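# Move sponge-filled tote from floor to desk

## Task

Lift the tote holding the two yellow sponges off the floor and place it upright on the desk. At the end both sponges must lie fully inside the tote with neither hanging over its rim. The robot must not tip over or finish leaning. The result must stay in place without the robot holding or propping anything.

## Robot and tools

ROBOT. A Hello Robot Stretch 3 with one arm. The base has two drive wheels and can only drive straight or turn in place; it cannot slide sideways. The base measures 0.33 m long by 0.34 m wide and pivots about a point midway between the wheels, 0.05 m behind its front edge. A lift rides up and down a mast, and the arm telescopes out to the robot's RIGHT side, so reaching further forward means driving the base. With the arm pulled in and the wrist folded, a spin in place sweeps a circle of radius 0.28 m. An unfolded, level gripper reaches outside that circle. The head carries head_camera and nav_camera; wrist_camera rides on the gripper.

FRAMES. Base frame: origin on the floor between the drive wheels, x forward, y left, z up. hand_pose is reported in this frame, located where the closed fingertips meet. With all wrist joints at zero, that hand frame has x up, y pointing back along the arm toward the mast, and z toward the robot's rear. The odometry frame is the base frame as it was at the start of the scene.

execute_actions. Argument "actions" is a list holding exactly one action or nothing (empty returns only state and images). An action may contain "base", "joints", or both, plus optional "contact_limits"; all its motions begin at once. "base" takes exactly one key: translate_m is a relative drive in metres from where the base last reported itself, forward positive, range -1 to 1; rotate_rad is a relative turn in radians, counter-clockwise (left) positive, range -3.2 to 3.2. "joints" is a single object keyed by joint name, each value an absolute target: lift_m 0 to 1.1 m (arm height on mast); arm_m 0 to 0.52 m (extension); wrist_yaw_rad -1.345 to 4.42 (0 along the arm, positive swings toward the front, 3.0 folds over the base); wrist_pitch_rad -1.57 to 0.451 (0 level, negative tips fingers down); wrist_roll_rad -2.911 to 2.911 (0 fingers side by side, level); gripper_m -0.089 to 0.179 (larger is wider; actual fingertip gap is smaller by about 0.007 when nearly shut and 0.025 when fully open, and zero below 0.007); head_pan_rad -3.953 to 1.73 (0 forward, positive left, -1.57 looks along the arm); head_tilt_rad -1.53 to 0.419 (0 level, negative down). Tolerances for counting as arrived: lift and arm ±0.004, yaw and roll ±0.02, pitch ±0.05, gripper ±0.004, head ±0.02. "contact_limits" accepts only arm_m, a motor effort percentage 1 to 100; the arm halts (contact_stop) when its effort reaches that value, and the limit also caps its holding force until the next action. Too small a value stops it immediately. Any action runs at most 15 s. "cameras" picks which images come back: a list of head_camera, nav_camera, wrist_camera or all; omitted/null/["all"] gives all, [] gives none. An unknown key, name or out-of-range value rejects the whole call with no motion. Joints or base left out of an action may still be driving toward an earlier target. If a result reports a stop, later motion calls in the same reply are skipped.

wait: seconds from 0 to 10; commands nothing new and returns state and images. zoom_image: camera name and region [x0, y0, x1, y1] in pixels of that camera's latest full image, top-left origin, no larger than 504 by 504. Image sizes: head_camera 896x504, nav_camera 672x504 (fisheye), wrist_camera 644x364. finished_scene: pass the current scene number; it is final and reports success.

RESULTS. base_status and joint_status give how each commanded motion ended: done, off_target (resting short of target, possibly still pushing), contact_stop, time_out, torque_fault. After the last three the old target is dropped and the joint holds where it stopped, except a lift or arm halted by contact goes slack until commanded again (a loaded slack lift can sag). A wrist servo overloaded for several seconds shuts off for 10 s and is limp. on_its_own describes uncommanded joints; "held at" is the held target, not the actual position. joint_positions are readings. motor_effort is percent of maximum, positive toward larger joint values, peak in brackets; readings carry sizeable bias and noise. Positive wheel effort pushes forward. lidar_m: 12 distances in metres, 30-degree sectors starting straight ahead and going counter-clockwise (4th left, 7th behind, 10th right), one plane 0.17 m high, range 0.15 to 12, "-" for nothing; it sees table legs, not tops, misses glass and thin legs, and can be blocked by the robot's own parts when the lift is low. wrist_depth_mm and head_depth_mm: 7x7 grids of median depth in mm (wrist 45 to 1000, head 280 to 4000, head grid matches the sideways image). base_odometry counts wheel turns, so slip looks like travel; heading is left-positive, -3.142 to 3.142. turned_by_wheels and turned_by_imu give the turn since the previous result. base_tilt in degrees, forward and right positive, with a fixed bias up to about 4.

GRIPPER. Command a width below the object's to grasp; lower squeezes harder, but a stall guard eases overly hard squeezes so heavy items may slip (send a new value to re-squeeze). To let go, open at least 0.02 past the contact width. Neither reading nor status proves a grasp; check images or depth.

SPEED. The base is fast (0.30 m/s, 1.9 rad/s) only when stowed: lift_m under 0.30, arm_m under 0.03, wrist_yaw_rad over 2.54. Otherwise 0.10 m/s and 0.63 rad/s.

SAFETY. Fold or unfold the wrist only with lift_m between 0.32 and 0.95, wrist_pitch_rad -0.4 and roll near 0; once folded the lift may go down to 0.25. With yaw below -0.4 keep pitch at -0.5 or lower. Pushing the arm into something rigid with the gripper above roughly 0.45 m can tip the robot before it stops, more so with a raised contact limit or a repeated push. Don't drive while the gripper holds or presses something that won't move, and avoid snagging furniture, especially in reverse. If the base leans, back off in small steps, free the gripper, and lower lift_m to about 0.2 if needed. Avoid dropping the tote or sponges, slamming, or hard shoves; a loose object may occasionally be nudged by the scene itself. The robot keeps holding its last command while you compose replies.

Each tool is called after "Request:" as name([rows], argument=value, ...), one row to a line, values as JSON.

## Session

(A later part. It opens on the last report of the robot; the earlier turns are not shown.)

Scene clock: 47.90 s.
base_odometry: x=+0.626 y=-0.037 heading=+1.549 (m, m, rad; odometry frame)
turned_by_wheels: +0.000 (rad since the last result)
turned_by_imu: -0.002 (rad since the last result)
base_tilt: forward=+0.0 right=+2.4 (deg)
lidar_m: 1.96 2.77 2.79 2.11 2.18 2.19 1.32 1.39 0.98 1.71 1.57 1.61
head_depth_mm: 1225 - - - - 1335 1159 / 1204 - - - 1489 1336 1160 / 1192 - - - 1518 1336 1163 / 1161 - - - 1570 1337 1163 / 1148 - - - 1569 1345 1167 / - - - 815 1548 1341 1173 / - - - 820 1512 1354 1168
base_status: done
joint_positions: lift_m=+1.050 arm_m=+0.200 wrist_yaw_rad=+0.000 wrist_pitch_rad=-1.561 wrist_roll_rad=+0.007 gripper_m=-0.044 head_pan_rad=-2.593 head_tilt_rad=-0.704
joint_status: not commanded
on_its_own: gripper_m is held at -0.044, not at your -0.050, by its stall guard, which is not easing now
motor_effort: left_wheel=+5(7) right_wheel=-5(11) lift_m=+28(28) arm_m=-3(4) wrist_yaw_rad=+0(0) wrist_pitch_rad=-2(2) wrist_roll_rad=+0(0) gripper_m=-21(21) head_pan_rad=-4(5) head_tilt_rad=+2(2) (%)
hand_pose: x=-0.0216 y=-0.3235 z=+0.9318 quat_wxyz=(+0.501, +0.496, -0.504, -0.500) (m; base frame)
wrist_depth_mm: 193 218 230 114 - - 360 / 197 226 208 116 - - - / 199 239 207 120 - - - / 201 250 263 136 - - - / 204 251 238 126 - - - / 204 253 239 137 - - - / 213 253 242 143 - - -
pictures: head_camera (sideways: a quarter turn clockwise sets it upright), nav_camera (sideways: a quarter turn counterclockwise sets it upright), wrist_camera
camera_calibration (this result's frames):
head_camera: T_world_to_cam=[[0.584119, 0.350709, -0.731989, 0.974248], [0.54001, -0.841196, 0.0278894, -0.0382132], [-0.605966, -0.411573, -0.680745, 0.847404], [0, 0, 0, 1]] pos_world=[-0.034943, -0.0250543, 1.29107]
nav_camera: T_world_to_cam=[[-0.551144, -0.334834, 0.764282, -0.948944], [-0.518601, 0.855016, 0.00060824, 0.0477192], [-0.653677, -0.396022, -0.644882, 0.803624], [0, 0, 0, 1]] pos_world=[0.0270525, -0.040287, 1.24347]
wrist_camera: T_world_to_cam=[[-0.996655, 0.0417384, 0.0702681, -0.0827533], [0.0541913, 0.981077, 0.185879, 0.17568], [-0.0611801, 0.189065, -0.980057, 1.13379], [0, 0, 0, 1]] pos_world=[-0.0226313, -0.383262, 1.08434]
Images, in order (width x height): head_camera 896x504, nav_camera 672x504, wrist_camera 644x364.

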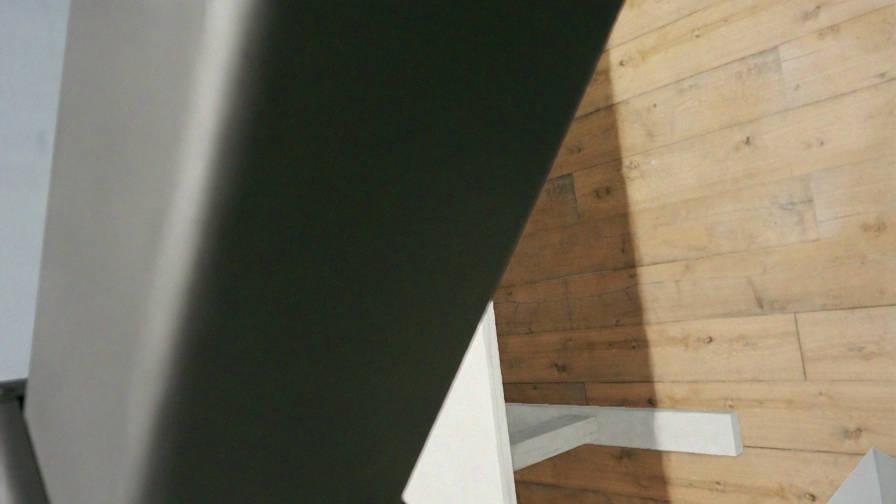

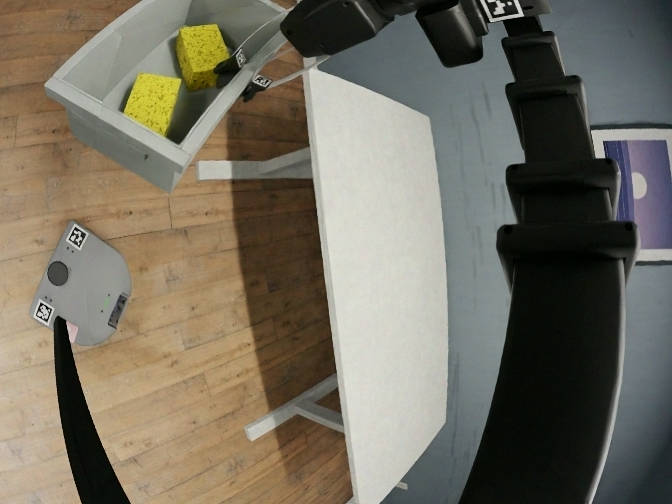

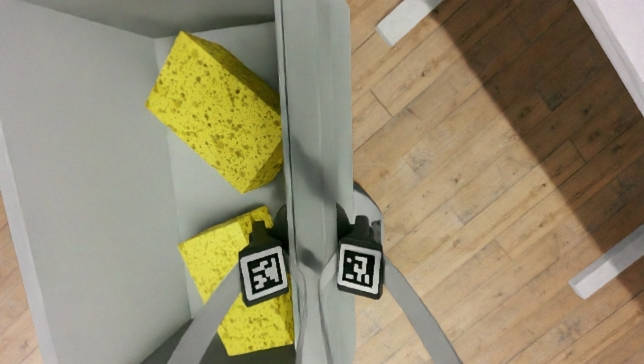

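Request:
execute_actions([
  {"base":{"translate_m":-0.24},"joints":{"arm_m":0.15}},
], cameras=[])

Request:
execute_actions([
  {"base":{"rotate_rad":-0.9},"joints":{"head_pan_rad":-1.3,"head_tilt_rad":-0.9}},
], cameras=[])

Request:
execute_actions([
  {"joints":{"arm_m":0.51}},
])

Scene clock: 51.80 s.
base_odometry: x=+0.621 y=-0.277 heading=+1.550 (m, m, rad; odometry frame)
turned_by_wheels: +0.000 (rad since the last result)
turned_by_imu: -0.001 (rad since the last result)
base_tilt: forward=+0.1 right=+2.5 (deg)
lidar_m: 2.15 2.97 2.98 2.08 2.02 2.03 1.07 1.21 0.87 1.48 1.74 1.74
head_depth_mm: 1062 - - - - 1323 1150 / 1038 - - - 1453 1335 1158 / 1021 - - - 707 1339 1160 / 1001 - - - 711 1334 1168 / 997 - - - 710 1338 1171 / - - - 795 696 1349 1169 / - - - 822 700 1333 1177
base_status: done
joint_positions: lift_m=+1.050 arm_m=+0.150 wrist_yaw_rad=+0.000 wrist_pitch_rad=-1.561 wrist_roll_rad=+0.007 gripper_m=-0.044 head_pan_rad=-2.593 head_tilt_rad=-0.704
joint_status: all done
on_its_own: gripper_m is held at -0.044, not at your -0.050, by its stall guard, which is not easing now
motor_effort: left_wheel=+5(6) right_wheel=-4(12) lift_m=+28(29) arm_m=-3(5) wrist_yaw_rad=+0(0) wrist_pitch_rad=-3(2) wrist_roll_rad=+0(0) gripper_m=-21(21) head_pan_rad=-4(4) head_tilt_rad=+2(2) (%)
hand_pose: x=-0.0216 y=-0.2735 z=+0.9318 quat_wxyz=(+0.501, +0.496, -0.504, -0.500) (m; base frame)
wrist_depth_mm: 194 218 233 114 - 347 351 / 198 227 208 116 - 356 367 / 198 239 208 120 - 384 373 / 199 254 263 136 - - 384 / 204 253 236 126 - - 409 / 205 252 237 137 - - - / 213 255 243 143 - - -
pictures: none
No camera images: the call's "cameras" was empty. Leave "cameras" out to get every camera's image.

Scene clock: 54.17 s.
base_odometry: x=+0.621 y=-0.277 heading=+0.650 (m, m, rad; odometry frame)
turned_by_wheels: -0.900 (rad since the last result)
turned_by_imu: -0.910 (rad since the last result)
base_tilt: forward=+0.0 right=+2.5 (deg)
lidar_m: 1.73 1.81 2.24 2.96 2.96 2.07 1.77 1.09 1.07 1.21 0.87 1.66
head_depth_mm: 1046 - - 648 1313 1209 1110 / 1081 969 523 540 463 310 1131 / 1100 973 540 527 456 398 1146 / 1104 978 815 563 514 421 1134 / 1137 983 820 498 457 453 1123 / 1151 989 824 754 1361 1197 1121 / 1228 992 826 1528 1409 1257 1123
base_status: done
joint_positions: lift_m=+1.050 arm_m=+0.150 wrist_yaw_rad=+0.000 wrist_pitch_rad=-1.561 wrist_roll_rad=+0.007 gripper_m=-0.044 head_pan_rad=-1.307 head_tilt_rad=-0.889
joint_status: all done
on_its_own: gripper_m is held at -0.044, not at your -0.050, by its stall guard, which is not easing now
motor_effort: left_wheel=+6(10) right_wheel=-5(11) lift_m=+28(28) arm_m=-4(4) wrist_yaw_rad=+0(1) wrist_pitch_rad=-2(2) wrist_roll_rad=+0(0) gripper_m=-21(21) head_pan_rad=+5(49) head_tilt_rad=-6(26) (%)
hand_pose: x=-0.0216 y=-0.2735 z=+0.9318 quat_wxyz=(+0.501, +0.496, -0.504, -0.500) (m; base frame)
wrist_depth_mm: 194 218 229 115 340 346 349 / 197 228 211 116 - - - / 199 241 209 120 - - - / 200 252 264 137 - - - / 206 250 239 127 - - - / 204 253 238 137 - - - / 213 254 240 143 - - -
pictures: none
No camera images: the call's "cameras" was empty. Leave "cameras" out to get every camera's image.

Scene clock: 58.03 s.
base_odometry: x=+0.621 y=-0.277 heading=+0.650 (m, m, rad; odometry frame)
turned_by_wheels: +0.000 (rad since the last result)
turned_by_imu: -0.001 (rad since the last result)
base_tilt: forward=+0.1 right=+2.5 (deg)
lidar_m: 1.73 1.82 2.23 2.96 2.96 2.07 1.76 1.09 1.08 1.21 0.87 1.67
head_depth_mm: 999 623 749 688 1377 1230 1106 / 1040 727 588 693 1392 1241 1129 / 1090 748 610 709 1392 1240 1146 / 1107 973 778 729 1397 1239 1133 / 1143 981 818 732 1400 1244 1122 / 1151 991 822 751 1384 1248 1127 / 1219 994 824 1525 1420 1259 1131
base_status: not commanded
joint_positions: lift_m=+1.050 arm_m=+0.510 wrist_yaw_rad=+0.000 wrist_pitch_rad=-1.561 wrist_roll_rad=+0.007 gripper_m=-0.044 head_pan_rad=-1.307 head_tilt_rad=-0.889
joint_status: all done
on_its_own: gripper_m is held at -0.044, not at your -0.050, by its stall guard, which is not easing now
motor_effort: left_wheel=+5(6) right_wheel=-5(5) lift_m=+28(28) arm_m=+3(3) wrist_yaw_rad=+1(0) wrist_pitch_rad=-2(2) wrist_roll_rad=+0(0) gripper_m=-21(22) head_pan_rad=+4(4) head_tilt_rad=-7(7) (%)
hand_pose: x=-0.0216 y=-0.6331 z=+0.9318 quat_wxyz=(+0.501, +0.496, -0.504, -0.500) (m; base frame)
wrist_depth_mm: 194 218 231 114 339 343 350 / 198 227 208 116 350 354 364 / 199 239 208 120 358 368 376 / 199 250 263 136 370 376 384 / 199 250 237 127 387 397 405 / 204 254 237 137 402 405 415 / 207 255 243 142 - - -
pictures: head_camera (sideways: a quarter turn clockwise sets it upright), nav_camera (sideways: a quarter turn counterclockwise sets it upright), wrist_camera
camera_calibration (this result's frames):
head_camera: T_world_to_cam=[[-0.204508, 0.777544, -0.594645, 0.800092], [0.960448, 0.276677, 0.0314632, -0.0454235], [0.188989, -0.564691, -0.803373, 1.00202], [0, 0, 0, 1]] pos_world=[0.0178807, -0.0437048, 1.2822]
nav_camera: T_world_to_cam=[[0.200241, -0.74775, 0.633067, -0.782533], [-0.966221, -0.25771, 0.00122253, 0.0496502], [0.162234, -0.611928, -0.774096, 0.966698], [0, 0, 0, 1]] pos_world=[0.0478369, 0.0192059, 1.24365]
wrist_camera: T_world_to_cam=[[-0.996652, 0.0417927, 0.070268, -0.0697977], [0.0542446, 0.981074, 0.185879, 0.479371], [-0.0611697, 0.189068, -0.980057, 1.19232], [0, 0, 0, 1]] pos_world=[-0.0226336, -0.692811, 1.08434]
Images, in order (width x height): head_camera 896x504, nav_camera 672x504, wrist_camera 644x364.

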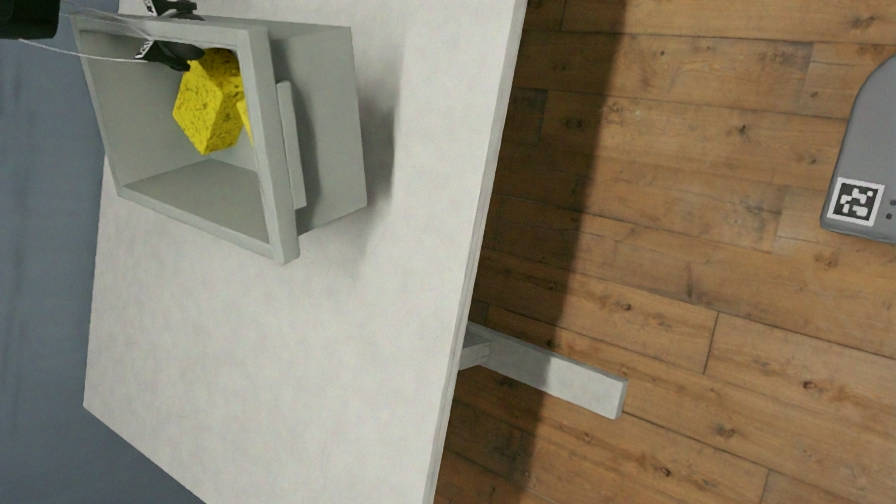

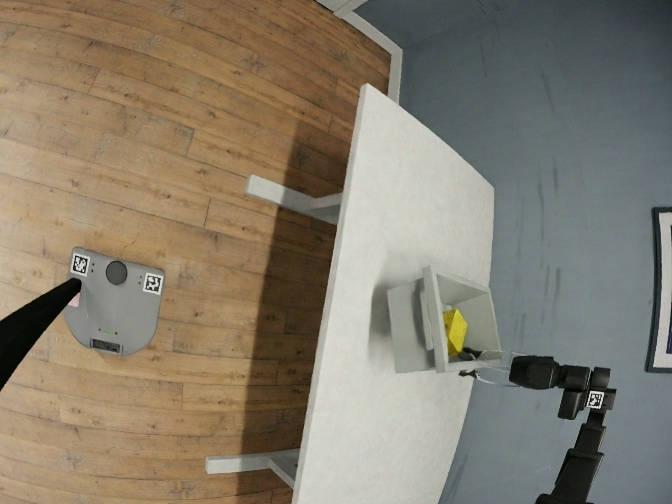

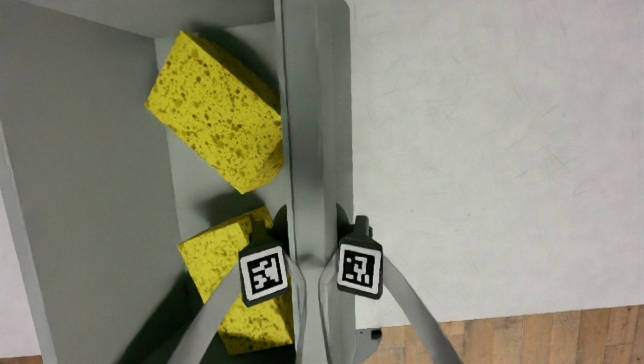

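Request:
execute_actions([
  {"joints":{"lift_m":0.97}},
], cameras=[])

Request:
execute_actions([
  {"joints":{"lift_m":0.93}},
])

Scene clock: 59.73 s.
base_odometry: x=+0.621 y=-0.277 heading=+0.650 (m, m, rad; odometry frame)
turned_by_wheels: +0.000 (rad since the last result)
turned_by_imu: -0.001 (rad since the last result)
base_tilt: forward=+0.0 right=+2.5 (deg)
lidar_m: 1.73 1.81 2.24 2.96 2.96 2.07 1.76 1.09 1.07 1.21 0.87 1.67
head_depth_mm: 1044 777 763 690 1384 1223 1112 / 1082 793 643 679 1388 1235 1130 / 1095 823 739 696 1387 1240 1149 / 1109 979 760 723 1399 1250 1135 / 1137 982 820 733 1410 1249 1121 / 1151 990 821 752 1389 1250 1126 / 1224 993 828 1535 1410 1252 1125
base_status: not commanded
joint_positions: lift_m=+0.970 arm_m=+0.510 wrist_yaw_rad=+0.000 wrist_pitch_rad=-1.562 wrist_roll_rad=+0.007 gripper_m=-0.044 head_pan_rad=-1.307 head_tilt_rad=-0.889
joint_status: all done
on_its_own: gripper_m is held at -0.044, not at your -0.050, by its stall guard, which is not easing now
motor_effort: left_wheel=+2(5) right_wheel=+1(5) lift_m=+14(26) arm_m=+3(3) wrist_yaw_rad=+0(0) wrist_pitch_rad=-2(3) wrist_roll_rad=+0(0) gripper_m=-20(21) head_pan_rad=+4(5) head_tilt_rad=-6(7) (%)
hand_pose: x=-0.0216 y=-0.6329 z=+0.8526 quat_wxyz=(+0.500, +0.496, -0.504, -0.500) (m; base frame)
wrist_depth_mm: 197 211 226 116 267 268 272 / 201 222 202 117 273 278 283 / 202 234 203 119 284 290 294 / 202 257 251 211 294 297 303 / 202 260 230 125 310 309 315 / 204 259 230 132 316 320 325 / 203 261 234 188 326 330 340
pictures: none
No camera images: the call's "cameras" was empty. Leave "cameras" out to get every camera's image.

Scene clock: 60.90 s.
base_odometry: x=+0.621 y=-0.277 heading=+0.650 (m, m, rad; odometry frame)
turned_by_wheels: +0.000 (rad since the last result)
turned_by_imu: +0.000 (rad since the last result)
base_tilt: forward=+0.1 right=+2.6 (deg)
lidar_m: 1.74 1.81 2.24 2.96 2.96 2.07 1.76 1.09 1.08 1.21 0.87 1.66
head_depth_mm: 1034 884 779 687 1377 1234 1107 / 1082 822 771 679 1390 1233 1128 / 1088 828 736 695 1396 1241 1147 / 1111 976 713 718 1399 1244 1135 / 1138 980 819 730 1413 1249 1124 / 1156 988 822 749 1391 1247 1122 / 1227 994 826 1526 1418 1254 1126
base_status: not commanded
joint_positions: lift_m=+0.930 arm_m=+0.510 wrist_yaw_rad=+0.000 wrist_pitch_rad=-1.563 wrist_roll_rad=+0.007 gripper_m=-0.041 head_pan_rad=-1.307 head_tilt_rad=-0.889
joint_status: all done
on_its_own: gripper_m is held at -0.042, not at your -0.050, by its stall guard, which is still easing
motor_effort: left_wheel=+1(1) right_wheel=+2(5) lift_m=+15(15) arm_m=+3(2) wrist_yaw_rad=+1(0) wrist_pitch_rad=-2(2) wrist_roll_rad=+0(0) gripper_m=-17(21) head_pan_rad=+4(5) head_tilt_rad=-6(7) (%)
hand_pose: x=-0.0216 y=-0.6327 z=+0.8126 quat_wxyz=(+0.500, +0.496, -0.504, -0.500) (m; base frame)
wrist_depth_mm: 205 193 214 224 229 231 235 / 197 179 219 228 237 241 242 / 206 185 188 238 244 246 252 / 214 235 233 122 253 256 258 / 213 243 242 125 261 265 272 / 211 206 207 131 273 278 281 / 210 256 217 273 281 285 295
pictures: head_camera (sideways: a quarter turn clockwise sets it upright), nav_camera (sideways: a quarter turn counterclockwise sets it upright), wrist_camera
camera_calibration (this result's frames):
head_camera: T_world_to_cam=[[-0.204508, 0.777544, -0.594645, 0.800091], [0.960448, 0.276677, 0.0314632, -0.0454235], [0.188989, -0.564691, -0.803373, 1.00202], [0, 0, 0, 1]] pos_world=[0.0178807, -0.0437048, 1.2822]
nav_camera: T_world_to_cam=[[0.200241, -0.74775, 0.633067, -0.782532], [-0.966221, -0.25771, 0.00122253, 0.0496502], [0.162234, -0.611927, -0.774096, 0.966698], [0, 0, 0, 1]] pos_world=[0.0478369, 0.0192059, 1.24365]
wrist_camera: T_world_to_cam=[[-0.996653, 0.0416865, 0.0703277, -0.061552], [0.0542393, 0.980807, 0.187285, 0.499876], [-0.0611707, 0.190472, -0.979785, 1.0761], [0, 0, 0, 1]] pos_world=[-0.0226334, -0.692682, 0.965052]
Images, in order (width x height): head_camera 896x504, nav_camera 672x504, wrist_camera 644x364.

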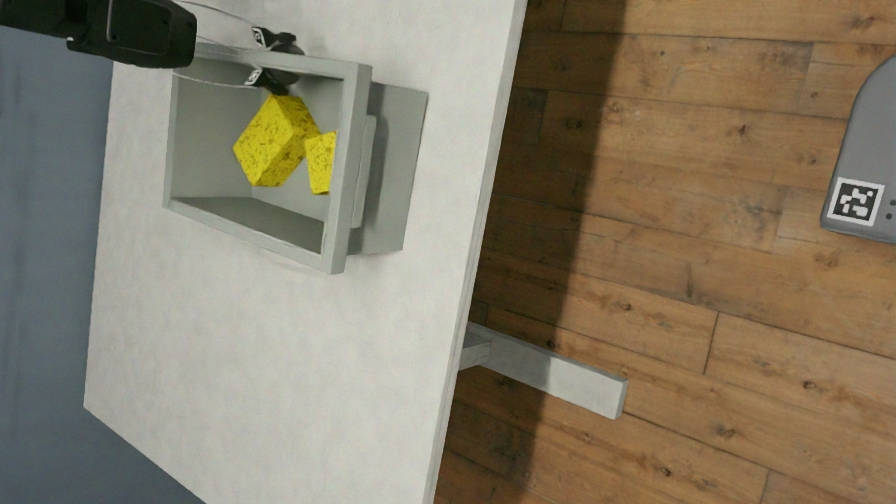

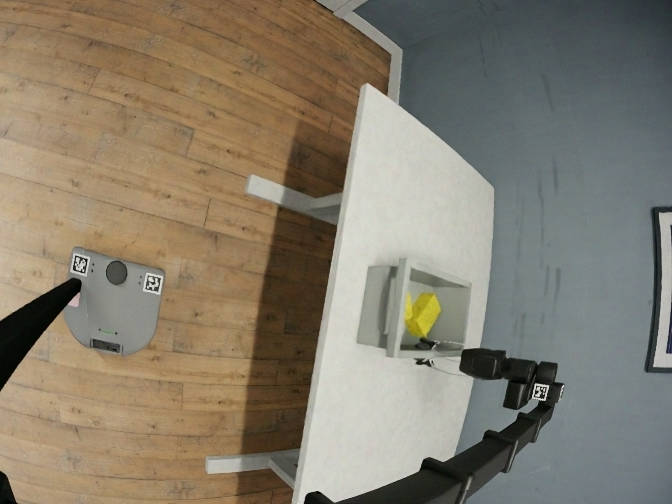

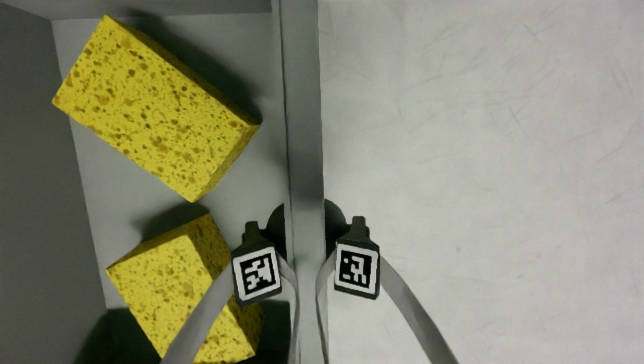

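Request:
execute_actions([
  {"joints":{"gripper_m":0.07}},
], cameras=[])

Request:
execute_actions([
  {"joints":{"lift_m":1.05}},
], cameras=["head_camera"])

Scene clock: 62.60 s.
base_odometry: x=+0.621 y=-0.277 heading=+0.650 (m, m, rad; odometry frame)
turned_by_wheels: +0.000 (rad since the last result)
turned_by_imu: +0.000 (rad since the last result)
base_tilt: forward=+0.1 right=+2.4 (deg)
lidar_m: 1.73 1.82 2.23 2.97 2.96 2.07 1.76 1.09 1.07 1.21 0.88 1.67
head_depth_mm: 1036 884 765 690 1377 1231 1106 / 1081 826 779 680 1397 1234 1130 / 1094 835 741 695 1408 1246 1144 / 1114 970 761 718 1405 1244 1127 / 1141 983 818 733 1393 1247 1126 / 1151 993 823 751 1391 1245 1124 / 1229 998 825 1523 1412 1257 1129
base_status: not commanded
joint_positions: lift_m=+0.930 arm_m=+0.510 wrist_yaw_rad=+0.000 wrist_pitch_rad=-1.563 wrist_roll_rad=+0.007 gripper_m=+0.070 head_pan_rad=-1.307 head_tilt_rad=-0.889
joint_status: all done
motor_effort: left_wheel=+4(4) right_wheel=-4(4) lift_m=+16(16) arm_m=+2(3) wrist_yaw_rad=+1(0) wrist_pitch_rad=-2(2) wrist_roll_rad=+0(0) gripper_m=+0(80) head_pan_rad=+4(4) head_tilt_rad=-7(7) (%)
hand_pose: x=-0.0216 y=-0.6327 z=+0.8125 quat_wxyz=(+0.500, +0.496, -0.504, -0.500) (m; base frame)
wrist_depth_mm: 206 208 220 220 227 231 236 / 206 182 225 228 236 240 244 / 204 189 191 235 244 246 251 / 213 237 241 242 252 255 262 / 210 243 247 253 261 265 270 / 209 210 256 260 272 276 281 / 212 246 221 267 281 287 292
pictures: none
No camera images: the call's "cameras" was empty. Leave "cameras" out to get every camera's image.

Scene clock: 64.53 s.
base_odometry: x=+0.621 y=-0.277 heading=+0.650 (m, m, rad; odometry frame)
turned_by_wheels: +0.000 (rad since the last result)
turned_by_imu: +0.000 (rad since the last result)
base_tilt: forward=+0.1 right=+2.5 (deg)
lidar_m: 1.74 1.81 2.24 2.97 2.96 2.07 1.76 1.09 1.07 1.21 0.87 1.66
head_depth_mm: 1076 960 782 690 1388 1234 1109 / 1081 819 777 680 1390 1229 1130 / 1097 832 742 696 1399 1237 1144 / 1110 975 761 715 1401 1246 1131 / 1138 981 820 733 1410 1246 1124 / 1155 987 822 752 1392 1252 1127 / 1217 998 827 1519 1415 1258 1129
base_status: not commanded
joint_positions: lift_m=+1.050 arm_m=+0.510 wrist_yaw_rad=+0.000 wrist_pitch_rad=-1.563 wrist_roll_rad=+0.007 gripper_m=+0.070 head_pan_rad=-1.307 head_tilt_rad=-0.889
joint_status: all done
motor_effort: left_wheel=+4(5) right_wheel=-4(4) lift_m=+25(26) arm_m=+3(3) wrist_yaw_rad=+0(1) wrist_pitch_rad=-2(2) wrist_roll_rad=+0(0) gripper_m=+1(0) head_pan_rad=+5(4) head_tilt_rad=-6(7) (%)
hand_pose: x=-0.0216 y=-0.6327 z=+0.9320 quat_wxyz=(+0.500, +0.496, -0.504, -0.500) (m; base frame)
wrist_depth_mm: 217 233 240 331 339 341 347 / 230 293 333 341 351 355 364 / 289 302 306 355 357 369 372 / 346 309 356 368 369 383 386 / 356 308 332 379 386 394 405 / 376 282 334 385 401 407 418 / 385 271 281 278 - - -
pictures: head_camera (sideways: a quarter turn clockwise sets it upright)
camera_calibration (this result's frames):
head_camera: T_world_to_cam=[[-0.204508, 0.777544, -0.594645, 0.800092], [0.960448, 0.276677, 0.0314632, -0.0454235], [0.188989, -0.564691, -0.803373, 1.00202], [0, 0, 0, 1]] pos_world=[0.0178807, -0.0437048, 1.2822]
Images, in order (width x height): head_camera 896x504.

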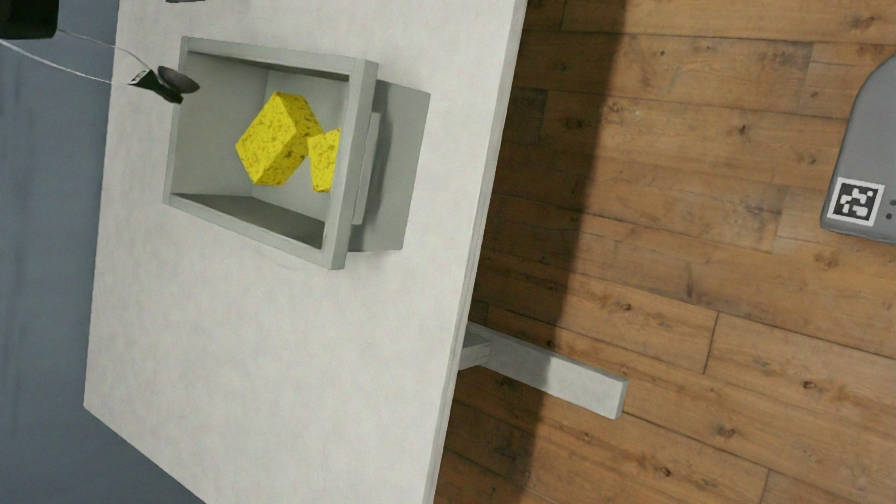

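Request:
finished_scene(scene=1)

The scene is finished: the task was done.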